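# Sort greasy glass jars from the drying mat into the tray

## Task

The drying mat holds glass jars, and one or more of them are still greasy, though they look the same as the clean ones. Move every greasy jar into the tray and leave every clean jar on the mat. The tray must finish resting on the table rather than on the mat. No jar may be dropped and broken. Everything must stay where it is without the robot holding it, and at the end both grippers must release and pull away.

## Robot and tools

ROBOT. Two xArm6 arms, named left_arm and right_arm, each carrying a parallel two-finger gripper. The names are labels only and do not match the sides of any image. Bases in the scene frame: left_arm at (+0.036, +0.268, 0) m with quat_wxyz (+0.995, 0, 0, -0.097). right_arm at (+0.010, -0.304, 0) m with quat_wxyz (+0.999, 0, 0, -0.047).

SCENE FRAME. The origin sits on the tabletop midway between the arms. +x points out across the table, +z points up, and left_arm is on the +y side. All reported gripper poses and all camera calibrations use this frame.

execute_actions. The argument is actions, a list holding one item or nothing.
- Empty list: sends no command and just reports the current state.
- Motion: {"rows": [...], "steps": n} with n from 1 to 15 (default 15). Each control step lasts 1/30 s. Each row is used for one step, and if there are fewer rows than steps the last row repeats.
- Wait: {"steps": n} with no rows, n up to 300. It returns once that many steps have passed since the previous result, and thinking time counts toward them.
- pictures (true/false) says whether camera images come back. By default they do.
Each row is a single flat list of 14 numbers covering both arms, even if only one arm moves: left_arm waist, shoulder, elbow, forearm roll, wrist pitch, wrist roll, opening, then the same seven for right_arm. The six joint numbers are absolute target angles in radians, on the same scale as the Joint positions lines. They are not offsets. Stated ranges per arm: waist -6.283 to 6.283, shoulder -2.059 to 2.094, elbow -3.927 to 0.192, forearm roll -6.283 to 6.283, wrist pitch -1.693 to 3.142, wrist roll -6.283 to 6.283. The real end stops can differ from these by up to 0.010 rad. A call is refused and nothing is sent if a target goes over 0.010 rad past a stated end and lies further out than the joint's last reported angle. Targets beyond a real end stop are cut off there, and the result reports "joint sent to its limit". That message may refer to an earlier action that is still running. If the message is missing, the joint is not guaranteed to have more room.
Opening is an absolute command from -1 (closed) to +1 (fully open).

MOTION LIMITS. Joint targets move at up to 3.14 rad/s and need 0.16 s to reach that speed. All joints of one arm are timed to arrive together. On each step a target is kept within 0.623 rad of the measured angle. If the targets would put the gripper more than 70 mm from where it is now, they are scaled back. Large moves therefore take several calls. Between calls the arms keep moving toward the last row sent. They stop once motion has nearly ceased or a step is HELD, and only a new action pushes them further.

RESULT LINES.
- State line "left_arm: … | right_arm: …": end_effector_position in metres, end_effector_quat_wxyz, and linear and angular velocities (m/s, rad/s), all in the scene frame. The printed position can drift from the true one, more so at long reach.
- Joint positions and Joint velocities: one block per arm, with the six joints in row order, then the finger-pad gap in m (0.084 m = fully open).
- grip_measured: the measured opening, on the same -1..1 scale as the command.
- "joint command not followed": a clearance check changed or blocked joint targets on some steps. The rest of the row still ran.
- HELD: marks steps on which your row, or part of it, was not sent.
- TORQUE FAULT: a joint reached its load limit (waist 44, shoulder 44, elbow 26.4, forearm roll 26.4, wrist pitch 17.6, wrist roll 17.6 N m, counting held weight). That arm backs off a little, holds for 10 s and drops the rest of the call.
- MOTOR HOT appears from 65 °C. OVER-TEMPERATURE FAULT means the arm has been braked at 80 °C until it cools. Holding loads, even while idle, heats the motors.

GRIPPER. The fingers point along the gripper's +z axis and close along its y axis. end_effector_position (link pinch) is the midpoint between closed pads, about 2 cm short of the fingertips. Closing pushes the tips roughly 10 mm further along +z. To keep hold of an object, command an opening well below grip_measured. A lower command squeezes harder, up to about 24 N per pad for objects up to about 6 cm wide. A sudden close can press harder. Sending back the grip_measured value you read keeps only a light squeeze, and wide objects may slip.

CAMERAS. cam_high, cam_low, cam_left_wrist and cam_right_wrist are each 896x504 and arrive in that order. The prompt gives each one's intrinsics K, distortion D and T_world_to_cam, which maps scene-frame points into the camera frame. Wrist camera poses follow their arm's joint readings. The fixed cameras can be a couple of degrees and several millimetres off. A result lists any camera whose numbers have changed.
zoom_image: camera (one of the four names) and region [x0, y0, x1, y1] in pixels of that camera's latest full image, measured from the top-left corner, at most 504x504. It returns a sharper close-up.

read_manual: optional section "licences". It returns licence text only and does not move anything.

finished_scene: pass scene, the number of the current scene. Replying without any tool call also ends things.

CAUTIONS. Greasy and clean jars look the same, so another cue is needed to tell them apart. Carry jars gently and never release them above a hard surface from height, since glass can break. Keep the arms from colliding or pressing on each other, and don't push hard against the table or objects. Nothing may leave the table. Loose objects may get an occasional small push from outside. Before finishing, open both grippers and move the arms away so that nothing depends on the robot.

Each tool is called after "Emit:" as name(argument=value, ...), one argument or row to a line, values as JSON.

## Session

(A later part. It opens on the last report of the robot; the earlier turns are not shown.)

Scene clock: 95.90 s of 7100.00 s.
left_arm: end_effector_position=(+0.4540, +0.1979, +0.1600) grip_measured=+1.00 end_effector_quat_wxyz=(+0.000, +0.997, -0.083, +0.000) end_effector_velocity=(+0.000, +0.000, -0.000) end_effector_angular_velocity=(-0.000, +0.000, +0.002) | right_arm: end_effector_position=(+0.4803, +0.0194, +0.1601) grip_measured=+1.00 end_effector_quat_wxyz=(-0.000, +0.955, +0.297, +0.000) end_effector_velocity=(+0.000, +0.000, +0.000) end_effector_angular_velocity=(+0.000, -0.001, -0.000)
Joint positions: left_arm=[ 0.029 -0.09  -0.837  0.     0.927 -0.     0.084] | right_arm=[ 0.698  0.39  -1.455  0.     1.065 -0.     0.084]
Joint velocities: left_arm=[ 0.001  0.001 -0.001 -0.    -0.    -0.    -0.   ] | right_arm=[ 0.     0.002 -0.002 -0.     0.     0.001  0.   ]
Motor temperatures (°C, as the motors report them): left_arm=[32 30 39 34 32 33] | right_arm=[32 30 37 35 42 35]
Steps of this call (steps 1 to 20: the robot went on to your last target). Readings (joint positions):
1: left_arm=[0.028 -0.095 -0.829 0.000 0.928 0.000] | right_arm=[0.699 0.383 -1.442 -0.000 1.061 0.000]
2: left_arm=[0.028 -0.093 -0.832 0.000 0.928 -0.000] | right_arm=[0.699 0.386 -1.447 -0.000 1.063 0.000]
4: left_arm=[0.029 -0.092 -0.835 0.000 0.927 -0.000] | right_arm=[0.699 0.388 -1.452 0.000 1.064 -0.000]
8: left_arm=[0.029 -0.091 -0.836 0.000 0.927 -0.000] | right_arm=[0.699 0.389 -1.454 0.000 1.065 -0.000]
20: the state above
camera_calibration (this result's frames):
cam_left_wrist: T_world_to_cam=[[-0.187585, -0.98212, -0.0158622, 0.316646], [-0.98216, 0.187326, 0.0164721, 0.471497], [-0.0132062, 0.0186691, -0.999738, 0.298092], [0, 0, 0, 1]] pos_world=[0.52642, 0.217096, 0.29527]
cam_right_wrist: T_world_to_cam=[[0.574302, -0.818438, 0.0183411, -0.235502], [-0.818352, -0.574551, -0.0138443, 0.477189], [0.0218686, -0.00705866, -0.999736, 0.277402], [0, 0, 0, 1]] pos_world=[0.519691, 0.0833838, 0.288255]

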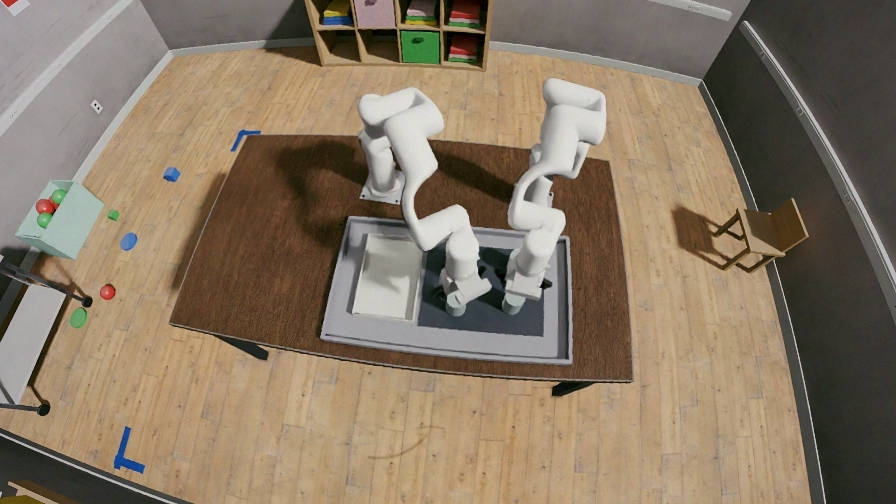

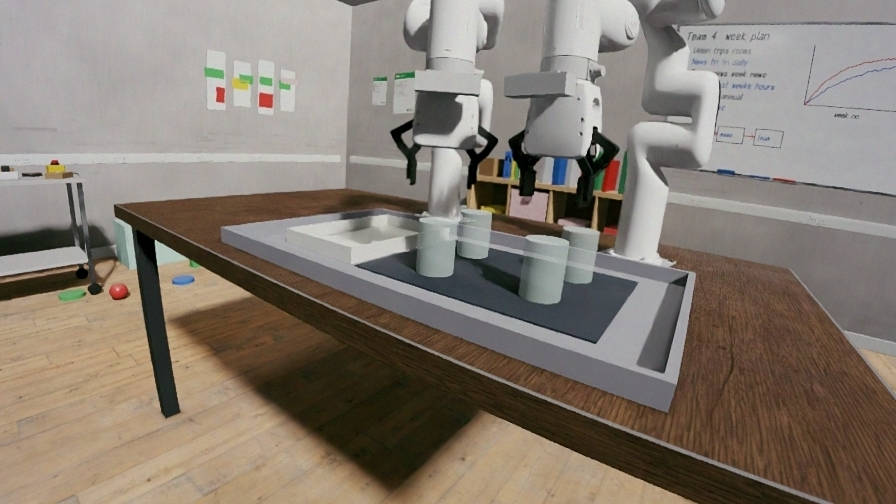

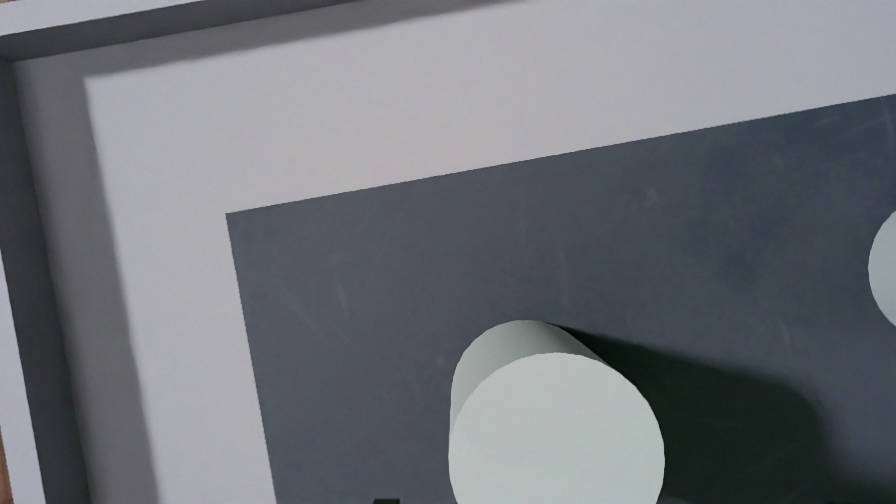

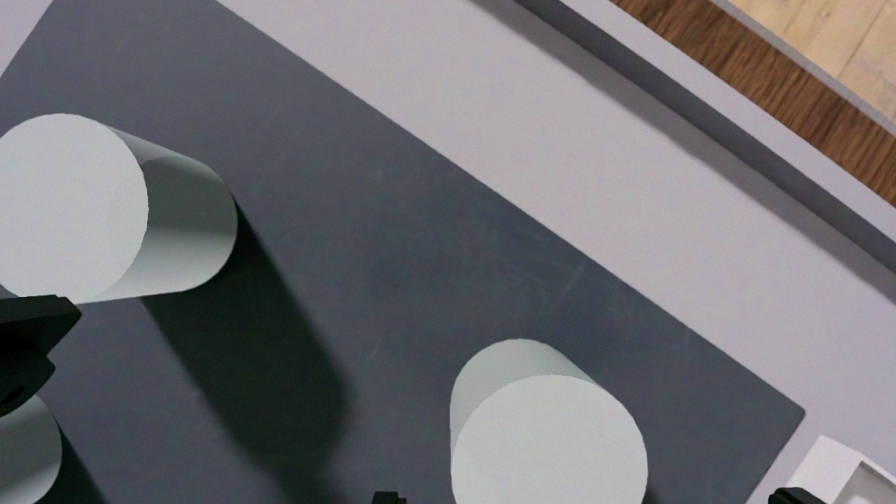

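Emit:
execute_actions(
  actions=[
    {"rows": [[0.0355,-0.0769,-0.8511,0,0.9280,0,1,0.6962,0.4132,-1.4887,0,1.0755,0,1]], "steps": 10},
  ],
  pictures=false,
)

Emit:
execute_actions(
  actions=[
    {"rows": [[0.0355,0.0935,-0.7582,0,0.6647,0,1,0.6962,0.5294,-1.3981,0,0.8687,0,1]], "steps": 15},
  ],
  pictures=false,
)

Emit:
execute_actions(
  actions=[
    {"rows": [[0.0355,0.0935,-0.7582,0,0.6647,0,1,0.6962,0.5294,-1.3981,0,0.8687,0,1]], "steps": 10},
  ],
  pictures=false,
)

Emit:
execute_actions(
  actions=[
    {"rows": [[0.0355,0.0935,-0.7582,0,0.6647,0,0.8,0.6962,0.5294,-1.3981,0,0.8687,0,0.8],[0.0355,0.0935,-0.7582,0,0.6647,0,0.7,0.6962,0.5294,-1.3981,0,0.8687,0,0.7],[0.0355,0.0935,-0.7582,0,0.6647,0,0.6,0.6962,0.5294,-1.3981,0,0.8687,0,0.6],[0.0355,0.0935,-0.7582,0,0.6647,0,0.55,0.6962,0.5294,-1.3981,0,0.8687,0,0.55],[0.0355,0.0935,-0.7582,0,0.6647,0,0.5,0.6962,0.5294,-1.3981,0,0.8687,0,0.5],[0.0355,0.0935,-0.7582,0,0.6647,0,0.47,0.6962,0.5294,-1.3981,0,0.8687,0,0.47],[0.0355,0.0935,-0.7582,0,0.6647,0,0.44,0.6962,0.5294,-1.3981,0,0.8687,0,0.44],[0.0355,0.0935,-0.7582,0,0.6647,0,0.41,0.6962,0.5294,-1.3981,0,0.8687,0,0.41],[0.0355,0.0935,-0.7582,0,0.6647,0,0.38,0.6962,0.5294,-1.3981,0,0.8687,0,0.38],[0.0355,0.0935,-0.7582,0,0.6647,0,0.35,0.6962,0.5294,-1.3981,0,0.8687,0,0.35]], "steps": 15},
  ],
  pictures=false,
)

Emit:
execute_actions(
  actions=[
    {"rows": [[0.0355,0.0771,-0.7627,0,0.6856,0,0.35,0.6962,0.5181,-1.4023,0,0.8842,0,0.35]], "steps": 15},
  ],
  pictures=false,
)

Emit:
execute_actions(
  actions=[
    {"rows": [[0.0355,0.0771,-0.7627,0,0.6856,0,0.455,0.6962,0.5181,-1.4023,0,0.8842,0,0.455]], "steps": 15},
  ],
)

Emit:
execute_actions(
  actions=[
    {"rows": [[0.0355,0.0771,-0.7627,0,0.6856,0,0.460,0.6962,0.5181,-1.4023,0,0.8842,0,0.460]], "steps": 15},
  ],
  pictures=false,
)

Emit:
execute_actions(
  actions=[
    {"rows": [[0.0355,0.0771,-0.7627,0,0.6856,0,0.463,0.6962,0.5181,-1.4023,0,0.8842,0,0.463]], "steps": 15},
  ],
  pictures=false,
)

Emit:
execute_actions(
  actions=[
    {"rows": [[0.0355,0.0771,-0.7627,0,0.6856,0,0.465,0.6962,0.5181,-1.4023,0,0.8842,0,0.465]], "steps": 15},
  ],
  pictures=false,
)

Emit:
execute_actions(
  actions=[
    {"rows": [[0.0355,0.0771,-0.7627,0,0.6856,0,0.466,0.6962,0.5181,-1.4023,0,0.8842,0,0.466]], "steps": 15},
  ],
  pictures=false,
)

Emit:
execute_actions(
  actions=[
    {"rows": [[0.0355,0.0771,-0.7627,0,0.6856,0,0.467,0.6962,0.5181,-1.4023,0,0.8842,0,0.467]], "steps": 15},
  ],
  pictures=false,
)

Emit:
execute_actions(
  actions=[
    {"rows": [[0.0355,0.0771,-0.7627,0,0.6856,0,0.468,0.6962,0.5181,-1.4023,0,0.8842,0,0.468]], "steps": 15},
  ],
  pictures=false,
)

Emit:
execute_actions(
  actions=[
    {"rows": [[0.0355,0.0771,-0.7627,0,0.6856,0,0.469,0.6962,0.5181,-1.4023,0,0.8842,0,0.469]], "steps": 15},
  ],
  pictures=false,
)

Emit:
execute_actions(
  actions=[
    {"rows": [[0.0355,0.0771,-0.7627,0,0.6856,0,0.470,0.6962,0.5181,-1.4023,0,0.8842,0,0.470]], "steps": 15},
  ],
  pictures=false,
)

Emit:
execute_actions(
  actions=[
    {"rows": [[0.0355,0.0771,-0.7627,0,0.6856,0,0.471,0.6962,0.5181,-1.4023,0,0.8842,0,0.471]], "steps": 15},
  ],
  pictures=false,
)

Emit:
execute_actions(
  actions=[
    {"rows": [[0.0355,0.0771,-0.7627,0,0.6856,0,0.472,0.6962,0.5181,-1.4023,0,0.8842,0,0.472]], "steps": 15},
  ],
  pictures=false,
)

Emit:
execute_actions(
  actions=[
    {"rows": [[0.0355,0.0771,-0.7627,0,0.6856,0,0.473,0.6962,0.5181,-1.4023,0,0.8842,0,0.473]], "steps": 15},
  ],
  pictures=false,
)

Emit:
execute_actions(
  actions=[
    {"rows": [[0.0355,0.0771,-0.7627,0,0.6856,0,0.474,0.6962,0.5181,-1.4023,0,0.8842,0,0.474]], "steps": 15},
  ],
)

Scene clock: 130.93 s of 7100.00 s.
left_arm: end_effector_position=(+0.4581, +0.2001, +0.1600) grip_measured=+1.00 end_effector_quat_wxyz=(+0.000, +0.997, -0.080, -0.000) end_effector_velocity=(+0.001, -0.000, +0.000) end_effector_angular_velocity=(-0.000, -0.000, +0.000) | right_arm: end_effector_position=(+0.4860, +0.0223, +0.1599) grip_measured=+1.00 end_effector_quat_wxyz=(+0.000, +0.955, +0.296, -0.000) end_effector_velocity=(+0.002, +0.002, +0.003) end_effector_angular_velocity=(+0.002, -0.003, +0.000)
Joint positions: left_arm=[ 0.035 -0.077 -0.851  0.     0.928 -0.     0.084] | right_arm=[ 0.696  0.413 -1.488 -0.     1.075  0.     0.084]
Joint velocities: left_arm=[ 0.     0.003 -0.004 -0.     0.001  0.     0.   ] | right_arm=[ 0.001  0.003 -0.012 -0.     0.005  0.001  0.   ]
Motor temperatures (°C, as the motors report them): left_arm=[32 30 40 34 32 33] | right_arm=[32 31 38 35 42 35]
Steps of this call (steps 1 to 15: the robot went on to your last target; steps 16 to 90: nothing new was sent; then 31.70 s passed at rest; steps 91 to 100: all 10 steps of this action). Readings (joint positions):
91: left_arm=[0.029 -0.089 -0.837 -0.000 0.927 0.000] | right_arm=[0.698 0.390 -1.455 0.000 1.065 -0.000]
92: left_arm=[0.029 -0.088 -0.839 -0.000 0.927 0.000] | right_arm=[0.698 0.393 -1.459 0.000 1.066 -0.000]
94: left_arm=[0.033 -0.082 -0.845 -0.000 0.927 -0.000] | right_arm=[0.697 0.403 -1.474 0.000 1.071 -0.000]
98: left_arm=[0.035 -0.077 -0.850 0.000 0.928 -0.000] | right_arm=[0.696 0.412 -1.487 -0.000 1.075 0.000]
100: the state above

Scene clock: 131.43 s of 7100.00 s.
left_arm: end_effector_position=(+0.4594, +0.1999, +0.0736) grip_measured=+1.00 end_effector_quat_wxyz=(+0.000, +0.997, -0.080, +0.002) end_effector_velocity=(+0.007, -0.000, +0.003) end_effector_angular_velocity=(-0.004, -0.026, +0.003) | right_arm: end_effector_position=(+0.4875, +0.0233, +0.0747) grip_measured=+1.00 end_effector_quat_wxyz=(-0.001, +0.955, +0.296, +0.002) end_effector_velocity=(+0.003, +0.002, +0.003) end_effector_angular_velocity=(+0.010, -0.014, -0.001)
Joint positions: left_arm=[ 0.036  0.091 -0.761 -0.     0.666  0.     0.084] | right_arm=[ 0.696  0.527 -1.401 -0.     0.869  0.     0.084]
Joint velocities: left_arm=[ 0.002 -0.003 -0.001 -0.    -0.022 -0.001 -0.   ] | right_arm=[ 0.    -0.003  0.002  0.    -0.015  0.001 -0.   ]
Motor temperatures (°C, as the motors report them): left_arm=[32 30 40 34 32 33] | right_arm=[32 31 38 35 42 35]
Steps of this call (steps 1 to 15: all 15 steps of this action). Readings (joint positions):
1: left_arm=[0.035 -0.077 -0.851 -0.000 0.928 -0.000] | right_arm=[0.696 0.413 -1.488 -0.000 1.075 -0.000]
2: left_arm=[0.035 -0.075 -0.849 -0.000 0.922 -0.000] | right_arm=[0.696 0.415 -1.487 -0.000 1.070 -0.000]
4: left_arm=[0.036 -0.046 -0.835 -0.000 0.868 -0.000] | right_arm=[0.696 0.437 -1.471 -0.000 1.018 0.000]
8: left_arm=[0.035 0.065 -0.771 0.000 0.719 0.000] | right_arm=[0.696 0.516 -1.406 0.000 0.905 -0.000]
15: the state above

Scene clock: 131.77 s of 7100.00 s.
left_arm: end_effector_position=(+0.4583, +0.2001, +0.0722) grip_measured=+1.00 end_effector_quat_wxyz=(+0.000, +0.997, -0.080, +0.000) end_effector_velocity=(-0.001, +0.000, -0.001) end_effector_angular_velocity=(+0.000, +0.002, +0.000) | right_arm: end_effector_position=(+0.4863, +0.0224, +0.0723) grip_measured=+1.00 end_effector_quat_wxyz=(-0.000, +0.955, +0.296, +0.000) end_effector_velocity=(-0.001, -0.000, -0.002) end_effector_angular_velocity=(-0.002, +0.003, -0.001)
Joint positions: left_arm=[ 0.036  0.093 -0.758 -0.     0.665 -0.     0.084] | right_arm=[ 0.696  0.529 -1.398 -0.     0.869 -0.     0.084]
Joint velocities: left_arm=[ 0.     0.002  0.001  0.    -0.    -0.     0.   ] | right_arm=[ 0.     0.003  0.001  0.    -0.001  0.002 -0.   ]
Motor temperatures (°C, as the motors report them): left_arm=[32 30 40 34 32 33] | right_arm=[32 31 38 35 42 35]
Steps of this call (steps 1 to 10: all 10 steps of this action). Readings (joint positions):
1: left_arm=[0.036 0.091 -0.760 -0.000 0.665 0.000] | right_arm=[0.696 0.527 -1.401 -0.000 0.869 0.000]
2: left_arm=[0.036 0.092 -0.760 -0.000 0.665 0.000] | right_arm=[0.696 0.527 -1.400 -0.000 0.869 0.000]
4: left_arm=[0.036 0.092 -0.759 -0.000 0.665 -0.000] | right_arm=[0.696 0.528 -1.399 -0.000 0.869 0.000]
8: left_arm=[0.036 0.093 -0.758 -0.000 0.665 -0.000] | right_arm=[0.696 0.529 -1.398 -0.000 0.869 -0.000]
10: the state above

Scene clock: 132.27 s of 7100.00 s.
left_arm: end_effector_position=(+0.4583, +0.2001, +0.0721) grip_measured=+0.46 end_effector_quat_wxyz=(+0.000, +0.997, -0.080, +0.000) end_effector_velocity=(+0.000, +0.000, +0.000) end_effector_angular_velocity=(-0.000, -0.001, +0.000) | right_arm: end_effector_position=(+0.4862, +0.0224, +0.0721) grip_measured=+0.46 end_effector_quat_wxyz=(-0.000, +0.955, +0.296, +0.000) end_effector_velocity=(-0.000, -0.000, -0.000) end_effector_angular_velocity=(+0.000, +0.001, -0.002)
Joint positions: left_arm=[ 0.035  0.093 -0.758 -0.     0.665  0.     0.063] | right_arm=[ 0.696  0.529 -1.398  0.     0.869 -0.     0.063]
Joint velocities: left_arm=[ 0.    -0.001  0.     0.    -0.     0.     0.   ] | right_arm=[0.    0.    0.    0.001 0.    0.001 0.   ]
Motor temperatures (°C, as the motors report them): left_arm=[32 30 40 34 32 33] | right_arm=[32 31 38 35 42 35]
Steps of this call (steps 1 to 15: all 15 steps of this action). Readings (joint positions):
1: left_arm=[0.036 0.093 -0.758 -0.000 0.665 -0.000] | right_arm=[0.696 0.529 -1.398 -0.000 0.869 -0.000]
2: left_arm=[0.036 0.093 -0.758 -0.000 0.665 -0.000] | right_arm=[0.696 0.529 -1.398 -0.000 0.869 -0.000]
4: left_arm=[0.036 0.093 -0.758 -0.000 0.665 -0.000] | right_arm=[0.696 0.529 -1.398 -0.000 0.869 0.000]
8: left_arm=[0.036 0.093 -0.758 0.000 0.665 -0.000] | right_arm=[0.696 0.529 -1.398 0.000 0.869 0.000]
15: the state above

Scene clock: 132.77 s of 7100.00 s.
left_arm: end_effector_position=(+0.4581, +0.2001, +0.0788) grip_measured=+0.46 end_effector_quat_wxyz=(-0.000, +0.997, -0.080, -0.000) end_effector_velocity=(+0.001, +0.000, +0.001) end_effector_angular_velocity=(-0.001, -0.003, +0.000) | right_arm: end_effector_position=(+0.4860, +0.0223, +0.0788) grip_measured=+0.46 end_effector_quat_wxyz=(+0.000, +0.955, +0.296, -0.000) end_effector_velocity=(+0.001, +0.000, +0.002) end_effector_angular_velocity=(+0.002, -0.004, +0.002)
Joint positions: left_arm=[ 0.036  0.077 -0.763  0.     0.686 -0.     0.063] | right_arm=[ 0.696  0.518 -1.402 -0.     0.884 -0.     0.063]
Joint velocities: left_arm=[ 0.001 -0.001 -0.002 -0.     0.     0.001  0.   ] | right_arm=[-0.    -0.002 -0.003 -0.002  0.    -0.002 -0.   ]
Motor temperatures (°C, as the motors report them): left_arm=[32 30 40 34 32 33] | right_arm=[32 31 38 35 42 35]
Steps of this call (steps 1 to 15: all 15 steps of this action). Readings (joint positions):
1: left_arm=[0.035 0.093 -0.758 -0.000 0.665 0.000] | right_arm=[0.696 0.529 -1.398 0.000 0.869 0.000]
2: left_arm=[0.035 0.092 -0.758 0.000 0.668 -0.000] | right_arm=[0.696 0.528 -1.398 0.000 0.871 0.000]
4: left_arm=[0.036 0.085 -0.760 0.000 0.677 -0.000] | right_arm=[0.696 0.524 -1.399 -0.000 0.878 -0.000]
8: left_arm=[0.036 0.078 -0.763 0.000 0.684 -0.000] | right_arm=[0.696 0.518 -1.403 -0.000 0.883 0.000]
15: the state above

Scene clock: 133.27 s of 7100.00 s.
left_arm: end_effector_position=(+0.4582, +0.2001, +0.0790) grip_measured=+0.46 end_effector_quat_wxyz=(+0.000, +0.997, -0.080, -0.000) end_effector_velocity=(+0.000, -0.000, +0.000) end_effector_angular_velocity=(+0.000, -0.000, -0.001) | right_arm: end_effector_position=(+0.4862, +0.0224, +0.0790) grip_measured=+0.46 end_effector_quat_wxyz=(+0.000, +0.955, +0.296, -0.000) end_effector_velocity=(+0.000, -0.000, -0.000) end_effector_angular_velocity=(+0.000, -0.000, -0.003)
Joint positions: left_arm=[ 0.035  0.077 -0.763  0.     0.686 -0.     0.063] | right_arm=[ 0.696  0.518 -1.402 -0.     0.884  0.     0.063]
Joint velocities: left_arm=[-0.  0. -0.  0. -0.  0. -0.] | right_arm=[-0.001  0.001 -0.001 -0.    -0.     0.002  0.   ]
Motor temperatures (°C, as the motors report them): left_arm=[32 30 40 34 32 33] | right_arm=[32 31 38 35 42 35]
Steps of this call (steps 1 to 15: all 15 steps of this action). Readings (joint positions):
1: left_arm=[0.036 0.077 -0.763 0.000 0.686 -0.000] | right_arm=[0.696 0.518 -1.402 -0.000 0.884 -0.000]
2: left_arm=[0.036 0.077 -0.763 0.000 0.686 -0.000] | right_arm=[0.696 0.518 -1.402 -0.000 0.884 0.000]
4: left_arm=[0.036 0.077 -0.763 0.000 0.686 -0.000] | right_arm=[0.696 0.518 -1.402 -0.000 0.884 -0.000]
8: left_arm=[0.035 0.077 -0.763 0.000 0.686 0.000] | right_arm=[0.696 0.518 -1.402 0.000 0.884 -0.000]
15: the state above
camera_calibration (this result's frames):
cam_left_wrist: T_world_to_cam=[[-0.180895, -0.983375, -0.0158598, 0.315545], [-0.983411, 0.180634, 0.0165699, 0.478441], [-0.0134296, 0.0185941, -0.999737, 0.217209], [0, 0, 0, 1]] pos_world=[0.530502, 0.219837, 0.214228]
cam_right_wrist: T_world_to_cam=[[0.57309, -0.819287, 0.0183428, -0.234323], [-0.819202, -0.573339, -0.0137711, 0.482971], [0.0217991, -0.00713434, -0.999737, 0.196257], [0, 0, 0, 1]] pos_world=[0.52566, 0.0863285, 0.207154]

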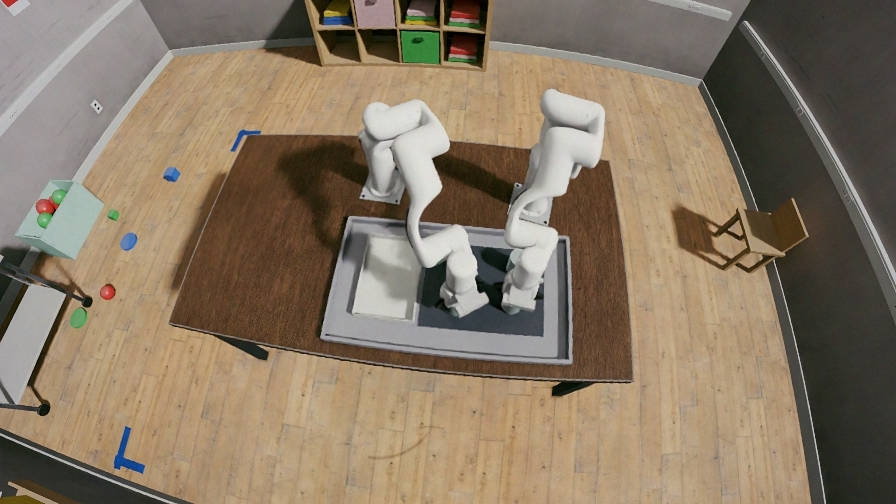

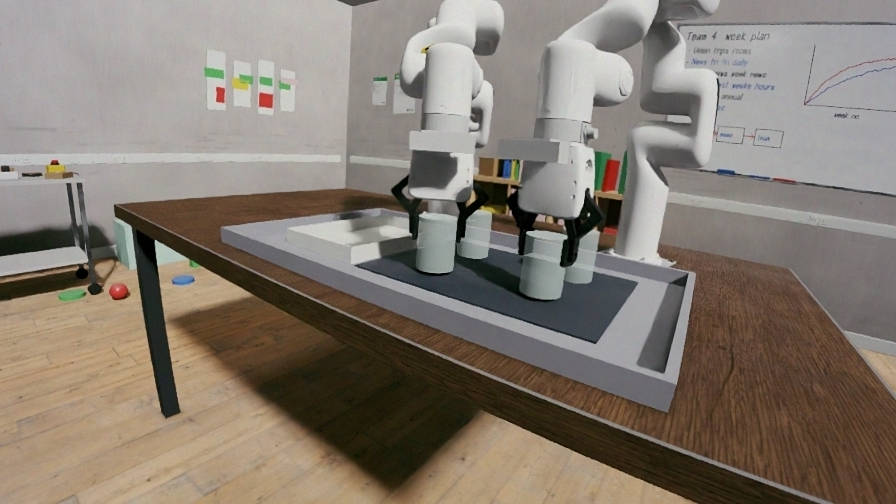

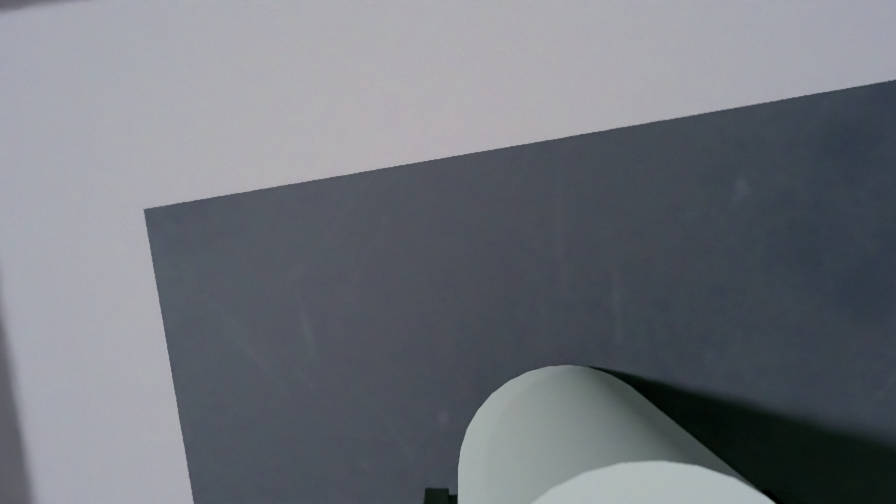

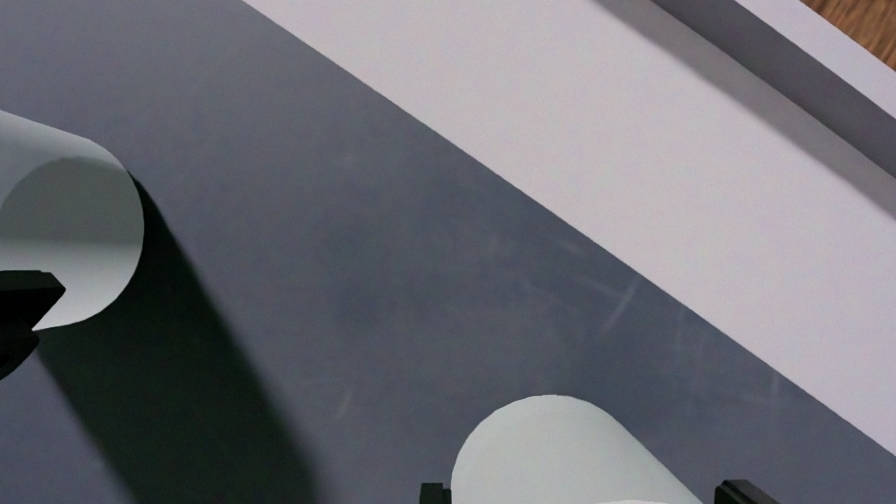

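Scene clock: 133.77 s of 7100.00 s.
left_arm: end_effector_position=(+0.4582, +0.2001, +0.0790) grip_measured=+0.46 end_effector_quat_wxyz=(+0.000, +0.997, -0.080, -0.000) end_effector_velocity=(-0.000, +0.000, -0.000) end_effector_angular_velocity=(+0.000, +0.000, -0.001) | right_arm: end_effector_position=(+0.4862, +0.0224, +0.0790) grip_measured=+0.46 end_effector_quat_wxyz=(+0.000, +0.955, +0.296, +0.000) end_effector_velocity=(-0.000, -0.000, -0.001) end_effector_angular_velocity=(-0.000, +0.001, +0.001)
Joint positions: left_arm=[ 0.035  0.077 -0.763 -0.     0.686  0.     0.064] | right_arm=[ 0.696  0.518 -1.402 -0.     0.884 -0.     0.064]
Joint velocities: left_arm=[ 0.     0.001 -0.     0.    -0.     0.001 -0.   ] | right_arm=[-0.     0.001 -0.     0.     0.    -0.001  0.   ]
Motor temperatures (°C, as the motors report them): left_arm=[32 30 40 34 32 33] | right_arm=[32 31 38 35 42 35]
Steps of this call (steps 1 to 15: all 15 steps of this action). Readings (joint positions):
1: left_arm=[0.036 0.077 -0.763 0.000 0.686 -0.000] | right_arm=[0.696 0.518 -1.402 0.000 0.884 -0.000]
2: left_arm=[0.036 0.077 -0.763 0.000 0.686 -0.000] | right_arm=[0.696 0.518 -1.402 -0.000 0.884 0.000]
4: left_arm=[0.035 0.077 -0.763 -0.000 0.686 0.000] | right_arm=[0.696 0.518 -1.402 -0.000 0.884 -0.000]
8: left_arm=[0.036 0.077 -0.763 0.000 0.686 0.000] | right_arm=[0.696 0.518 -1.402 -0.000 0.884 -0.000]
15: the state above

Scene clock: 134.27 s of 7100.00 s.
left_arm: end_effector_position=(+0.4582, +0.2001, +0.0790) grip_measured=+0.47 end_effector_quat_wxyz=(+0.000, +0.997, -0.080, -0.000) end_effector_velocity=(-0.000, +0.000, -0.000) end_effector_angular_velocity=(+0.000, +0.000, +0.001) | right_arm: end_effector_position=(+0.4862, +0.0224, +0.0790) grip_measured=+0.46 end_effector_quat_wxyz=(+0.000, +0.955, +0.296, +0.000) end_effector_velocity=(-0.000, -0.000, -0.001) end_effector_angular_velocity=(-0.001, +0.001, -0.001)
Joint positions: left_arm=[ 0.036  0.077 -0.763 -0.     0.686  0.     0.064] | right_arm=[ 0.696  0.518 -1.402 -0.     0.884 -0.     0.064]
Joint velocities: left_arm=[ 0.     0.     0.     0.    -0.    -0.001 -0.   ] | right_arm=[-0.     0.001  0.001  0.    -0.     0.001  0.   ]
Motor temperatures (°C, as the motors report them): left_arm=[32 30 40 34 32 33] | right_arm=[32 31 38 35 42 35]
Steps of this call (steps 1 to 15: all 15 steps of this action). Readings (joint positions):
1: left_arm=[0.035 0.077 -0.763 0.000 0.686 0.000] | right_arm=[0.696 0.518 -1.402 0.000 0.884 -0.000]
2: left_arm=[0.036 0.077 -0.763 0.000 0.686 0.000] | right_arm=[0.696 0.518 -1.402 0.000 0.884 -0.000]
4: left_arm=[0.035 0.077 -0.763 -0.000 0.686 0.000] | right_arm=[0.696 0.518 -1.402 0.000 0.884 0.000]
8: left_arm=[0.036 0.077 -0.763 0.000 0.686 0.000] | right_arm=[0.696 0.518 -1.402 -0.000 0.884 0.000]
15: the state above

Scene clock: 134.77 s of 7100.00 s.
left_arm: end_effector_position=(+0.4582, +0.2001, +0.0790) grip_measured=+0.47 end_effector_quat_wxyz=(+0.000, +0.997, -0.080, -0.000) end_effector_velocity=(+0.000, +0.000, -0.000) end_effector_angular_velocity=(-0.000, +0.000, +0.001) | right_arm: end_effector_position=(+0.4862, +0.0224, +0.0790) grip_measured=+0.47 end_effector_quat_wxyz=(+0.000, +0.955, +0.296, +0.000) end_effector_velocity=(-0.000, -0.000, -0.001) end_effector_angular_velocity=(-0.000, +0.001, -0.001)
Joint positions: left_arm=[ 0.035  0.077 -0.763 -0.     0.686  0.     0.064] | right_arm=[ 0.696  0.518 -1.402 -0.     0.884  0.     0.064]
Joint velocities: left_arm=[ 0.001  0.     0.    -0.     0.     0.001  0.   ] | right_arm=[-0.     0.001  0.     0.    -0.     0.001 -0.   ]
Motor temperatures (°C, as the motors report them): left_arm=[32 30 40 34 32 33] | right_arm=[32 31 38 35 42 35]
Steps of this call (steps 1 to 15: all 15 steps of this action). Readings (joint positions):
1: left_arm=[0.036 0.077 -0.763 0.000 0.686 0.000] | right_arm=[0.696 0.518 -1.402 0.000 0.884 -0.000]
2: left_arm=[0.036 0.077 -0.763 -0.000 0.686 -0.000] | right_arm=[0.696 0.518 -1.402 -0.000 0.884 -0.000]
4: left_arm=[0.036 0.077 -0.763 -0.000 0.686 0.000] | right_arm=[0.696 0.518 -1.402 0.000 0.884 0.000]
8: left_arm=[0.036 0.077 -0.763 -0.000 0.686 0.000] | right_arm=[0.696 0.518 -1.402 0.000 0.884 -0.000]
15: the state above

Scene clock: 135.27 s of 7100.00 s.
left_arm: end_effector_position=(+0.4582, +0.2001, +0.0790) grip_measured=+0.47 end_effector_quat_wxyz=(+0.000, +0.997, -0.080, -0.000) end_effector_velocity=(-0.000, -0.000, -0.000) end_effector_angular_velocity=(+0.000, +0.001, -0.000) | right_arm: end_effector_position=(+0.4862, +0.0224, +0.0790) grip_measured=+0.47 end_effector_quat_wxyz=(+0.000, +0.955, +0.296, +0.000) end_effector_velocity=(+0.000, -0.000, +0.000) end_effector_angular_velocity=(+0.000, +0.000, -0.000)
Joint positions: left_arm=[ 0.036  0.077 -0.763  0.     0.686  0.     0.064] | right_arm=[ 0.696  0.518 -1.402 -0.     0.884 -0.     0.064]
Joint velocities: left_arm=[-0.001  0.001  0.     0.     0.    -0.001 -0.   ] | right_arm=[-0. -0.  0.  0.  0. -0. -0.]
Motor temperatures (°C, as the motors report them): left_arm=[32 30 40 34 32 33] | right_arm=[32 31 38 35 42 35]
Steps of this call (steps 1 to 15: all 15 steps of this action). Readings (joint positions):
1: left_arm=[0.036 0.077 -0.763 -0.000 0.686 0.000] | right_arm=[0.696 0.518 -1.402 -0.000 0.884 -0.000]
2: left_arm=[0.036 0.077 -0.763 0.000 0.686 -0.000] | right_arm=[0.696 0.518 -1.402 -0.000 0.884 0.000]
4: left_arm=[0.036 0.077 -0.763 -0.000 0.686 0.000] | right_arm=[0.696 0.518 -1.402 -0.000 0.884 0.000]
8: left_arm=[0.036 0.077 -0.763 -0.000 0.686 -0.000] | right_arm=[0.696 0.518 -1.402 0.000 0.884 0.000]
15: the state above

Scene clock: 135.77 s of 7100.00 s.
left_arm: end_effector_position=(+0.4582, +0.2001, +0.0790) grip_measured=+0.47 end_effector_quat_wxyz=(+0.000, +0.997, -0.080, -0.000) end_effector_velocity=(+0.000, -0.000, +0.000) end_effector_angular_velocity=(-0.000, -0.001, -0.001) | right_arm: end_effector_position=(+0.4862, +0.0224, +0.0790) grip_measured=+0.47 end_effector_quat_wxyz=(+0.000, +0.955, +0.296, +0.000) end_effector_velocity=(+0.000, -0.000, -0.000) end_effector_angular_velocity=(+0.000, +0.001, -0.001)
Joint positions: left_arm=[ 0.036  0.077 -0.763 -0.     0.686  0.     0.064] | right_arm=[ 0.696  0.518 -1.402  0.     0.884 -0.     0.064]
Joint velocities: left_arm=[-0.    -0.001 -0.    -0.     0.     0.    -0.   ] | right_arm=[-0.001  0.001  0.     0.001 -0.    -0.001  0.   ]
Motor temperatures (°C, as the motors report them): left_arm=[32 30 40 34 32 33] | right_arm=[32 31 38 35 42 35]
Steps of this call (steps 1 to 15: all 15 steps of this action). Readings (joint positions):
1: left_arm=[0.036 0.077 -0.763 0.000 0.686 0.000] | right_arm=[0.696 0.518 -1.402 0.000 0.884 -0.000]
2: left_arm=[0.035 0.077 -0.763 0.000 0.686 0.000] | right_arm=[0.696 0.518 -1.402 -0.000 0.884 -0.000]
4: left_arm=[0.036 0.077 -0.763 -0.000 0.686 0.000] | right_arm=[0.696 0.518 -1.402 -0.000 0.884 -0.000]
8: left_arm=[0.036 0.077 -0.763 -0.000 0.686 -0.000] | right_arm=[0.696 0.518 -1.402 -0.000 0.884 0.000]
15: the state above

Scene clock: 136.27 s of 7100.00 s.
left_arm: end_effector_position=(+0.4582, +0.2001, +0.0790) grip_measured=+0.47 end_effector_quat_wxyz=(+0.000, +0.997, -0.080, -0.000) end_effector_velocity=(+0.000, +0.001, -0.000) end_effector_angular_velocity=(+0.000, +0.000, +0.001) | right_arm: end_effector_position=(+0.4862, +0.0224, +0.0790) grip_measured=+0.47 end_effector_quat_wxyz=(+0.000, +0.955, +0.296, +0.000) end_effector_velocity=(-0.000, +0.001, -0.000) end_effector_angular_velocity=(+0.001, +0.001, +0.001)
Joint positions: left_arm=[ 0.035  0.077 -0.763  0.     0.686  0.     0.064] | right_arm=[ 0.696  0.518 -1.402  0.     0.884  0.     0.064]
Joint velocities: left_arm=[ 0.001 -0.     0.     0.    -0.     0.001  0.   ] | right_arm=[ 0.001  0.     0.     0.001 -0.    -0.001  0.   ]
Motor temperatures (°C, as the motors report them): left_arm=[32 30 40 34 32 33] | right_arm=[32 31 38 35 42 35]
Steps of this call (steps 1 to 15: all 15 steps of this action). Readings (joint positions):
1: left_arm=[0.036 0.077 -0.763 0.000 0.686 0.000] | right_arm=[0.696 0.518 -1.402 -0.000 0.884 -0.000]
2: left_arm=[0.035 0.077 -0.763 0.000 0.686 0.000] | right_arm=[0.696 0.518 -1.402 0.000 0.884 -0.000]
4: left_arm=[0.035 0.077 -0.763 0.000 0.686 0.000] | right_arm=[0.696 0.518 -1.402 0.000 0.884 -0.000]
8: left_arm=[0.035 0.077 -0.763 0.000 0.686 -0.000] | right_arm=[0.696 0.518 -1.402 0.000 0.884 -0.000]
15: the state above

Scene clock: 136.77 s of 7100.00 s.
left_arm: end_effector_position=(+0.4582, +0.2001, +0.0790) grip_measured=+0.47 end_effector_quat_wxyz=(+0.000, +0.997, -0.080, -0.000) end_effector_velocity=(-0.000, +0.000, -0.000) end_effector_angular_velocity=(+0.000, +0.000, -0.000) | right_arm: end_effector_position=(+0.4862, +0.0224, +0.0790) grip_measured=+0.47 end_effector_quat_wxyz=(+0.000, +0.955, +0.296, +0.000) end_effector_velocity=(+0.000, -0.000, -0.000) end_effector_angular_velocity=(+0.000, -0.000, -0.000)
Joint positions: left_arm=[ 0.036  0.077 -0.763  0.     0.686  0.     0.064] | right_arm=[ 0.696  0.518 -1.402  0.     0.884  0.     0.064]
Joint velocities: left_arm=[0.    0.    0.    0.    0.    0.001 0.   ] | right_arm=[-0.001  0.001 -0.001  0.    -0.    -0.    -0.   ]
Motor temperatures (°C, as the motors report them): left_arm=[32 30 40 34 32 33] | right_arm=[32 31 38 35 42 35]
Steps of this call (steps 1 to 15: all 15 steps of this action). Readings (joint positions):
1: left_arm=[0.036 0.077 -0.763 -0.000 0.686 0.000] | right_arm=[0.696 0.518 -1.402 0.000 0.884 0.000]
2: left_arm=[0.036 0.077 -0.763 0.000 0.686 0.000] | right_arm=[0.696 0.518 -1.402 -0.000 0.884 -0.000]
4: left_arm=[0.035 0.077 -0.763 -0.000 0.686 -0.000] | right_arm=[0.696 0.518 -1.402 0.000 0.884 0.000]
8: left_arm=[0.036 0.077 -0.763 -0.000 0.686 0.000] | right_arm=[0.696 0.518 -1.402 -0.000 0.884 -0.000]
15: the state above

Scene clock: 137.27 s of 7100.00 s.
left_arm: end_effector_position=(+0.4582, +0.2001, +0.0790) grip_measured=+0.47 end_effector_quat_wxyz=(+0.000, +0.997, -0.080, -0.000) end_effector_velocity=(+0.000, +0.001, +0.000) end_effector_angular_velocity=(+0.000, -0.000, +0.003) | right_arm: end_effector_position=(+0.4862, +0.0224, +0.0790) grip_measured=+0.47 end_effector_quat_wxyz=(+0.000, +0.955, +0.296, +0.000) end_effector_velocity=(+0.000, +0.000, +0.001) end_effector_angular_velocity=(+0.001, -0.001, -0.001)
Joint positions: left_arm=[ 0.035  0.077 -0.763  0.     0.686 -0.     0.064] | right_arm=[ 0.696  0.518 -1.402 -0.     0.884  0.     0.064]
Joint velocities: left_arm=[ 0.003 -0.     0.     0.    -0.    -0.    -0.   ] | right_arm=[ 0.    -0.001 -0.     0.    -0.     0.001  0.   ]
Motor temperatures (°C, as the motors report them): left_arm=[32 30 40 34 32 33] | right_arm=[32 31 38 35 42 35]
Steps of this call (steps 1 to 15: all 15 steps of this action). Readings (joint positions):
1: left_arm=[0.036 0.077 -0.763 0.000 0.686 0.000] | right_arm=[0.696 0.518 -1.402 0.000 0.884 -0.000]
2: left_arm=[0.035 0.077 -0.763 0.000 0.686 0.000] | right_arm=[0.696 0.518 -1.402 -0.000 0.884 0.000]
4: left_arm=[0.036 0.077 -0.763 0.000 0.686 0.000] | right_arm=[0.696 0.518 -1.402 -0.000 0.884 -0.000]
8: left_arm=[0.036 0.077 -0.763 -0.000 0.686 0.000] | right_arm=[0.696 0.518 -1.402 0.000 0.884 -0.000]
15: the state above

Scene clock: 137.77 s of 7100.00 s.
left_arm: end_effector_position=(+0.4582, +0.2001, +0.0790) grip_measured=+0.47 end_effector_quat_wxyz=(+0.000, +0.997, -0.080, -0.000) end_effector_velocity=(+0.000, +0.000, -0.000) end_effector_angular_velocity=(-0.000, +0.000, -0.002) | right_arm: end_effector_position=(+0.4862, +0.0224, +0.0791) grip_measured=+0.47 end_effector_quat_wxyz=(-0.000, +0.955, +0.296, +0.000) end_effector_velocity=(+0.000, +0.000, +0.000) end_effector_angular_velocity=(+0.001, -0.001, +0.003)
Joint positions: left_arm=[ 0.035  0.077 -0.763  0.     0.686  0.     0.064] | right_arm=[ 0.696  0.518 -1.402  0.     0.884  0.     0.064]
Joint velocities: left_arm=[ 0.     0.    -0.    -0.    -0.     0.002 -0.   ] | right_arm=[ 0.    -0.001 -0.     0.    -0.    -0.003  0.   ]
Motor temperatures (°C, as the motors report them): left_arm=[32 30 40 34 32 33] | right_arm=[32 31 38 35 42 35]
Steps of this call (steps 1 to 15: all 15 steps of this action). Readings (joint positions):
1: left_arm=[0.035 0.077 -0.763 0.000 0.686 0.000] | right_arm=[0.696 0.518 -1.402 -0.000 0.884 0.000]
2: left_arm=[0.036 0.077 -0.763 -0.000 0.686 -0.000] | right_arm=[0.696 0.518 -1.402 0.000 0.884 -0.000]
4: left_arm=[0.035 0.077 -0.763 -0.000 0.686 -0.000] | right_arm=[0.696 0.518 -1.402 0.000 0.884 -0.000]
8: left_arm=[0.035 0.077 -0.763 0.000 0.686 0.000] | right_arm=[0.696 0.518 -1.402 -0.000 0.884 -0.000]
15: the state above

Scene clock: 138.27 s of 7100.00 s.
left_arm: end_effector_position=(+0.4582, +0.2001, +0.0790) grip_measured=+0.47 end_effector_quat_wxyz=(+0.000, +0.997, -0.080, -0.000) end_effector_velocity=(+0.000, -0.001, +0.000) end_effector_angular_velocity=(-0.000, -0.001, -0.001) | right_arm: end_effector_position=(+0.4862, +0.0224, +0.0791) grip_measured=+0.47 end_effector_quat_wxyz=(-0.000, +0.955, +0.296, +0.000) end_effector_velocity=(-0.001, -0.000, -0.002) end_effector_angular_velocity=(-0.002, +0.002, +0.000)
Joint positions: left_arm=[ 0.036  0.077 -0.763  0.     0.686  0.     0.064] | right_arm=[ 0.696  0.518 -1.402 -0.     0.884  0.     0.064]
Joint velocities: left_arm=[-0.001 -0.001 -0.     0.     0.    -0.     0.   ] | right_arm=[ 0.     0.002  0.001 -0.001 -0.     0.     0.   ]
Motor temperatures (°C, as the motors report them): left_arm=[32 30 40 34 32 33] | right_arm=[32 31 38 35 42 35]
Steps of this call (steps 1 to 15: all 15 steps of this action). Readings (joint positions):
1: left_arm=[0.036 0.077 -0.763 0.000 0.686 0.000] | right_arm=[0.696 0.518 -1.402 -0.000 0.884 0.000]
2: left_arm=[0.036 0.077 -0.763 -0.000 0.686 0.000] | right_arm=[0.696 0.518 -1.402 -0.000 0.884 0.000]
4: left_arm=[0.036 0.077 -0.763 0.000 0.686 -0.000] | right_arm=[0.696 0.518 -1.402 0.000 0.884 0.000]
8: left_arm=[0.035 0.077 -0.763 0.000 0.686 0.000] | right_arm=[0.696 0.518 -1.402 -0.000 0.884 0.000]
15: the state above

Scene clock: 138.77 s of 7100.00 s.
left_arm: end_effector_position=(+0.4582, +0.2001, +0.0790) grip_measured=+0.47 end_effector_quat_wxyz=(+0.000, +0.997, -0.080, -0.000) end_effector_velocity=(-0.000, -0.001, +0.000) end_effector_angular_velocity=(-0.000, +0.000, -0.001) | right_arm: end_effector_position=(+0.4862, +0.0224, +0.0791) grip_measured=+0.47 end_effector_quat_wxyz=(-0.000, +0.955, +0.296, +0.000) end_effector_velocity=(-0.000, +0.001, +0.000) end_effector_angular_velocity=(-0.000, -0.000, +0.001)
Joint positions: left_arm=[ 0.035  0.077 -0.763  0.     0.686  0.     0.064] | right_arm=[ 0.696  0.518 -1.402 -0.     0.884 -0.     0.064]
Joint velocities: left_arm=[-0.001 -0.     0.    -0.001 -0.     0.    -0.   ] | right_arm=[ 0.001 -0.    -0.001 -0.001  0.001  0.001  0.   ]
Motor temperatures (°C, as the motors report them): left_arm=[32 30 40 34 32 33] | right_arm=[32 31 38 35 42 35]
Steps of this call (steps 1 to 15: all 15 steps of this action). Readings (joint positions):
1: left_arm=[0.036 0.077 -0.763 0.000 0.686 0.000] | right_arm=[0.696 0.518 -1.402 -0.000 0.884 0.000]
2: left_arm=[0.036 0.077 -0.763 0.000 0.686 0.000] | right_arm=[0.696 0.518 -1.402 -0.000 0.884 0.000]
4: left_arm=[0.036 0.077 -0.763 -0.000 0.686 -0.000] | right_arm=[0.696 0.518 -1.402 -0.000 0.884 0.000]
8: left_arm=[0.035 0.077 -0.763 0.000 0.686 -0.000] | right_arm=[0.696 0.518 -1.402 -0.000 0.884 -0.000]
15: the state above

Scene clock: 139.27 s of 7100.00 s.
left_arm: end_effector_position=(+0.4582, +0.2001, +0.0790) grip_measured=+0.47 end_effector_quat_wxyz=(+0.000, +0.997, -0.080, -0.000) end_effector_velocity=(+0.000, +0.000, +0.000) end_effector_angular_velocity=(-0.000, +0.000, +0.002) | right_arm: end_effector_position=(+0.4862, +0.0224, +0.0790) grip_measured=+0.47 end_effector_quat_wxyz=(+0.000, +0.955, +0.296, +0.000) end_effector_velocity=(+0.000, +0.000, +0.001) end_effector_angular_velocity=(+0.001, -0.001, -0.001)
Joint positions: left_arm=[ 0.035  0.077 -0.763  0.     0.686  0.     0.064] | right_arm=[ 0.696  0.518 -1.402 -0.     0.884  0.     0.064]
Joint velocities: left_arm=[ 0.001 -0.     0.    -0.     0.    -0.001 -0.   ] | right_arm=[-0.    -0.001 -0.001 -0.     0.     0.001  0.   ]
Motor temperatures (°C, as the motors report them): left_arm=[32 30 40 34 32 33] | right_arm=[32 31 38 35 42 35]
Steps of this call (steps 1 to 15: all 15 steps of this action). Readings (joint positions):
1: left_arm=[0.035 0.077 -0.763 0.000 0.686 0.000] | right_arm=[0.696 0.518 -1.402 -0.000 0.884 -0.000]
2: left_arm=[0.036 0.077 -0.763 -0.000 0.686 0.000] | right_arm=[0.696 0.518 -1.402 -0.000 0.884 -0.000]
4: left_arm=[0.035 0.077 -0.763 -0.000 0.686 -0.000] | right_arm=[0.696 0.518 -1.402 -0.000 0.884 -0.000]
8: left_arm=[0.035 0.077 -0.763 0.000 0.686 0.000] | right_arm=[0.696 0.518 -1.402 -0.000 0.884 -0.000]
15: the state above
camera_calibration (this result's frames):
cam_left_wrist: T_world_to_cam=[[-0.180895, -0.983375, -0.0158602, 0.315545], [-0.983411, 0.180634, 0.0165551, 0.478446], [-0.0134149, 0.0185918, -0.999737, 0.217208], [0, 0, 0, 1]] pos_world=[0.530504, 0.219837, 0.214235]
cam_right_wrist: T_world_to_cam=[[0.573089, -0.819288, 0.0183446, -0.234324], [-0.819203, -0.573338, -0.0138063, 0.482983], [0.021829, -0.00711571, -0.999736, 0.196259], [0, 0, 0, 1]] pos_world=[0.525666, 0.0863304, 0.207174]

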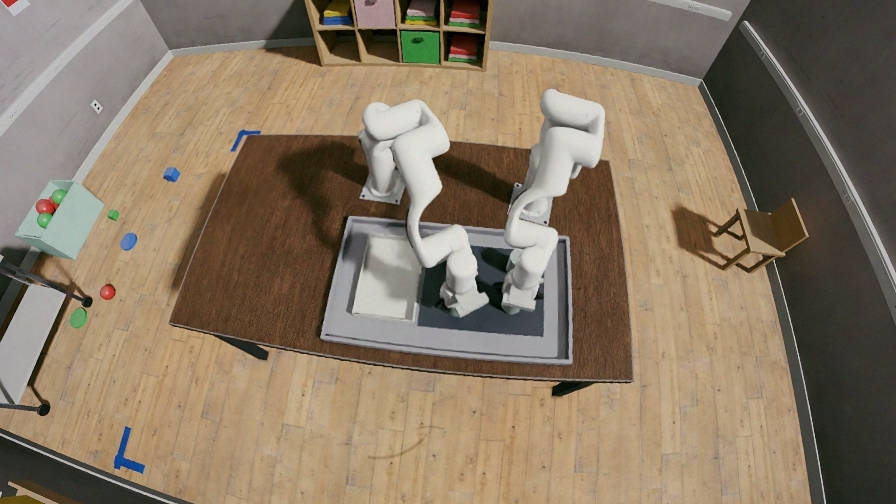

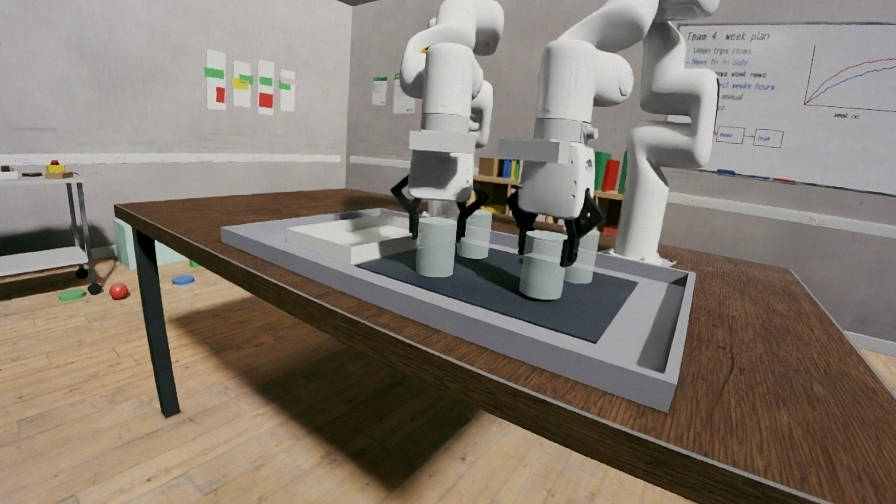

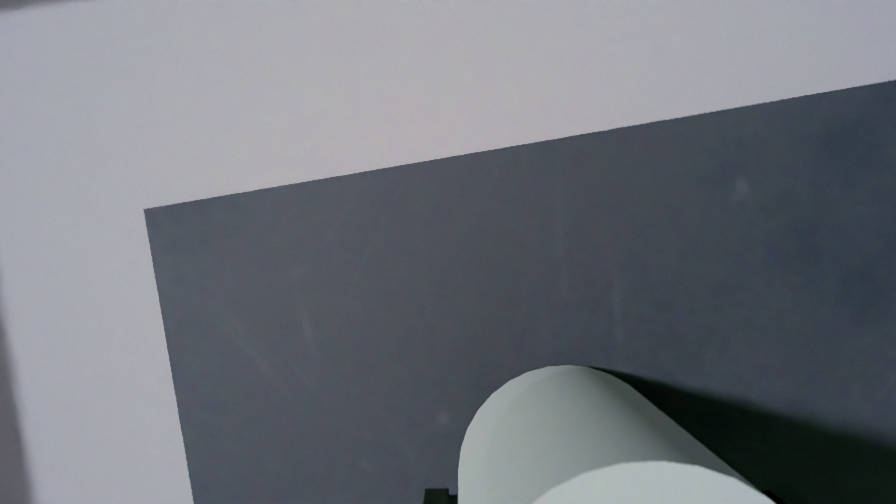

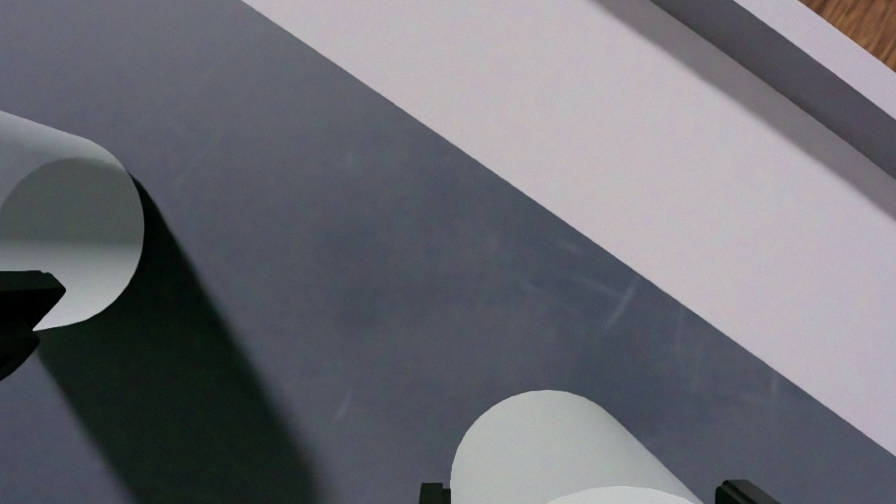

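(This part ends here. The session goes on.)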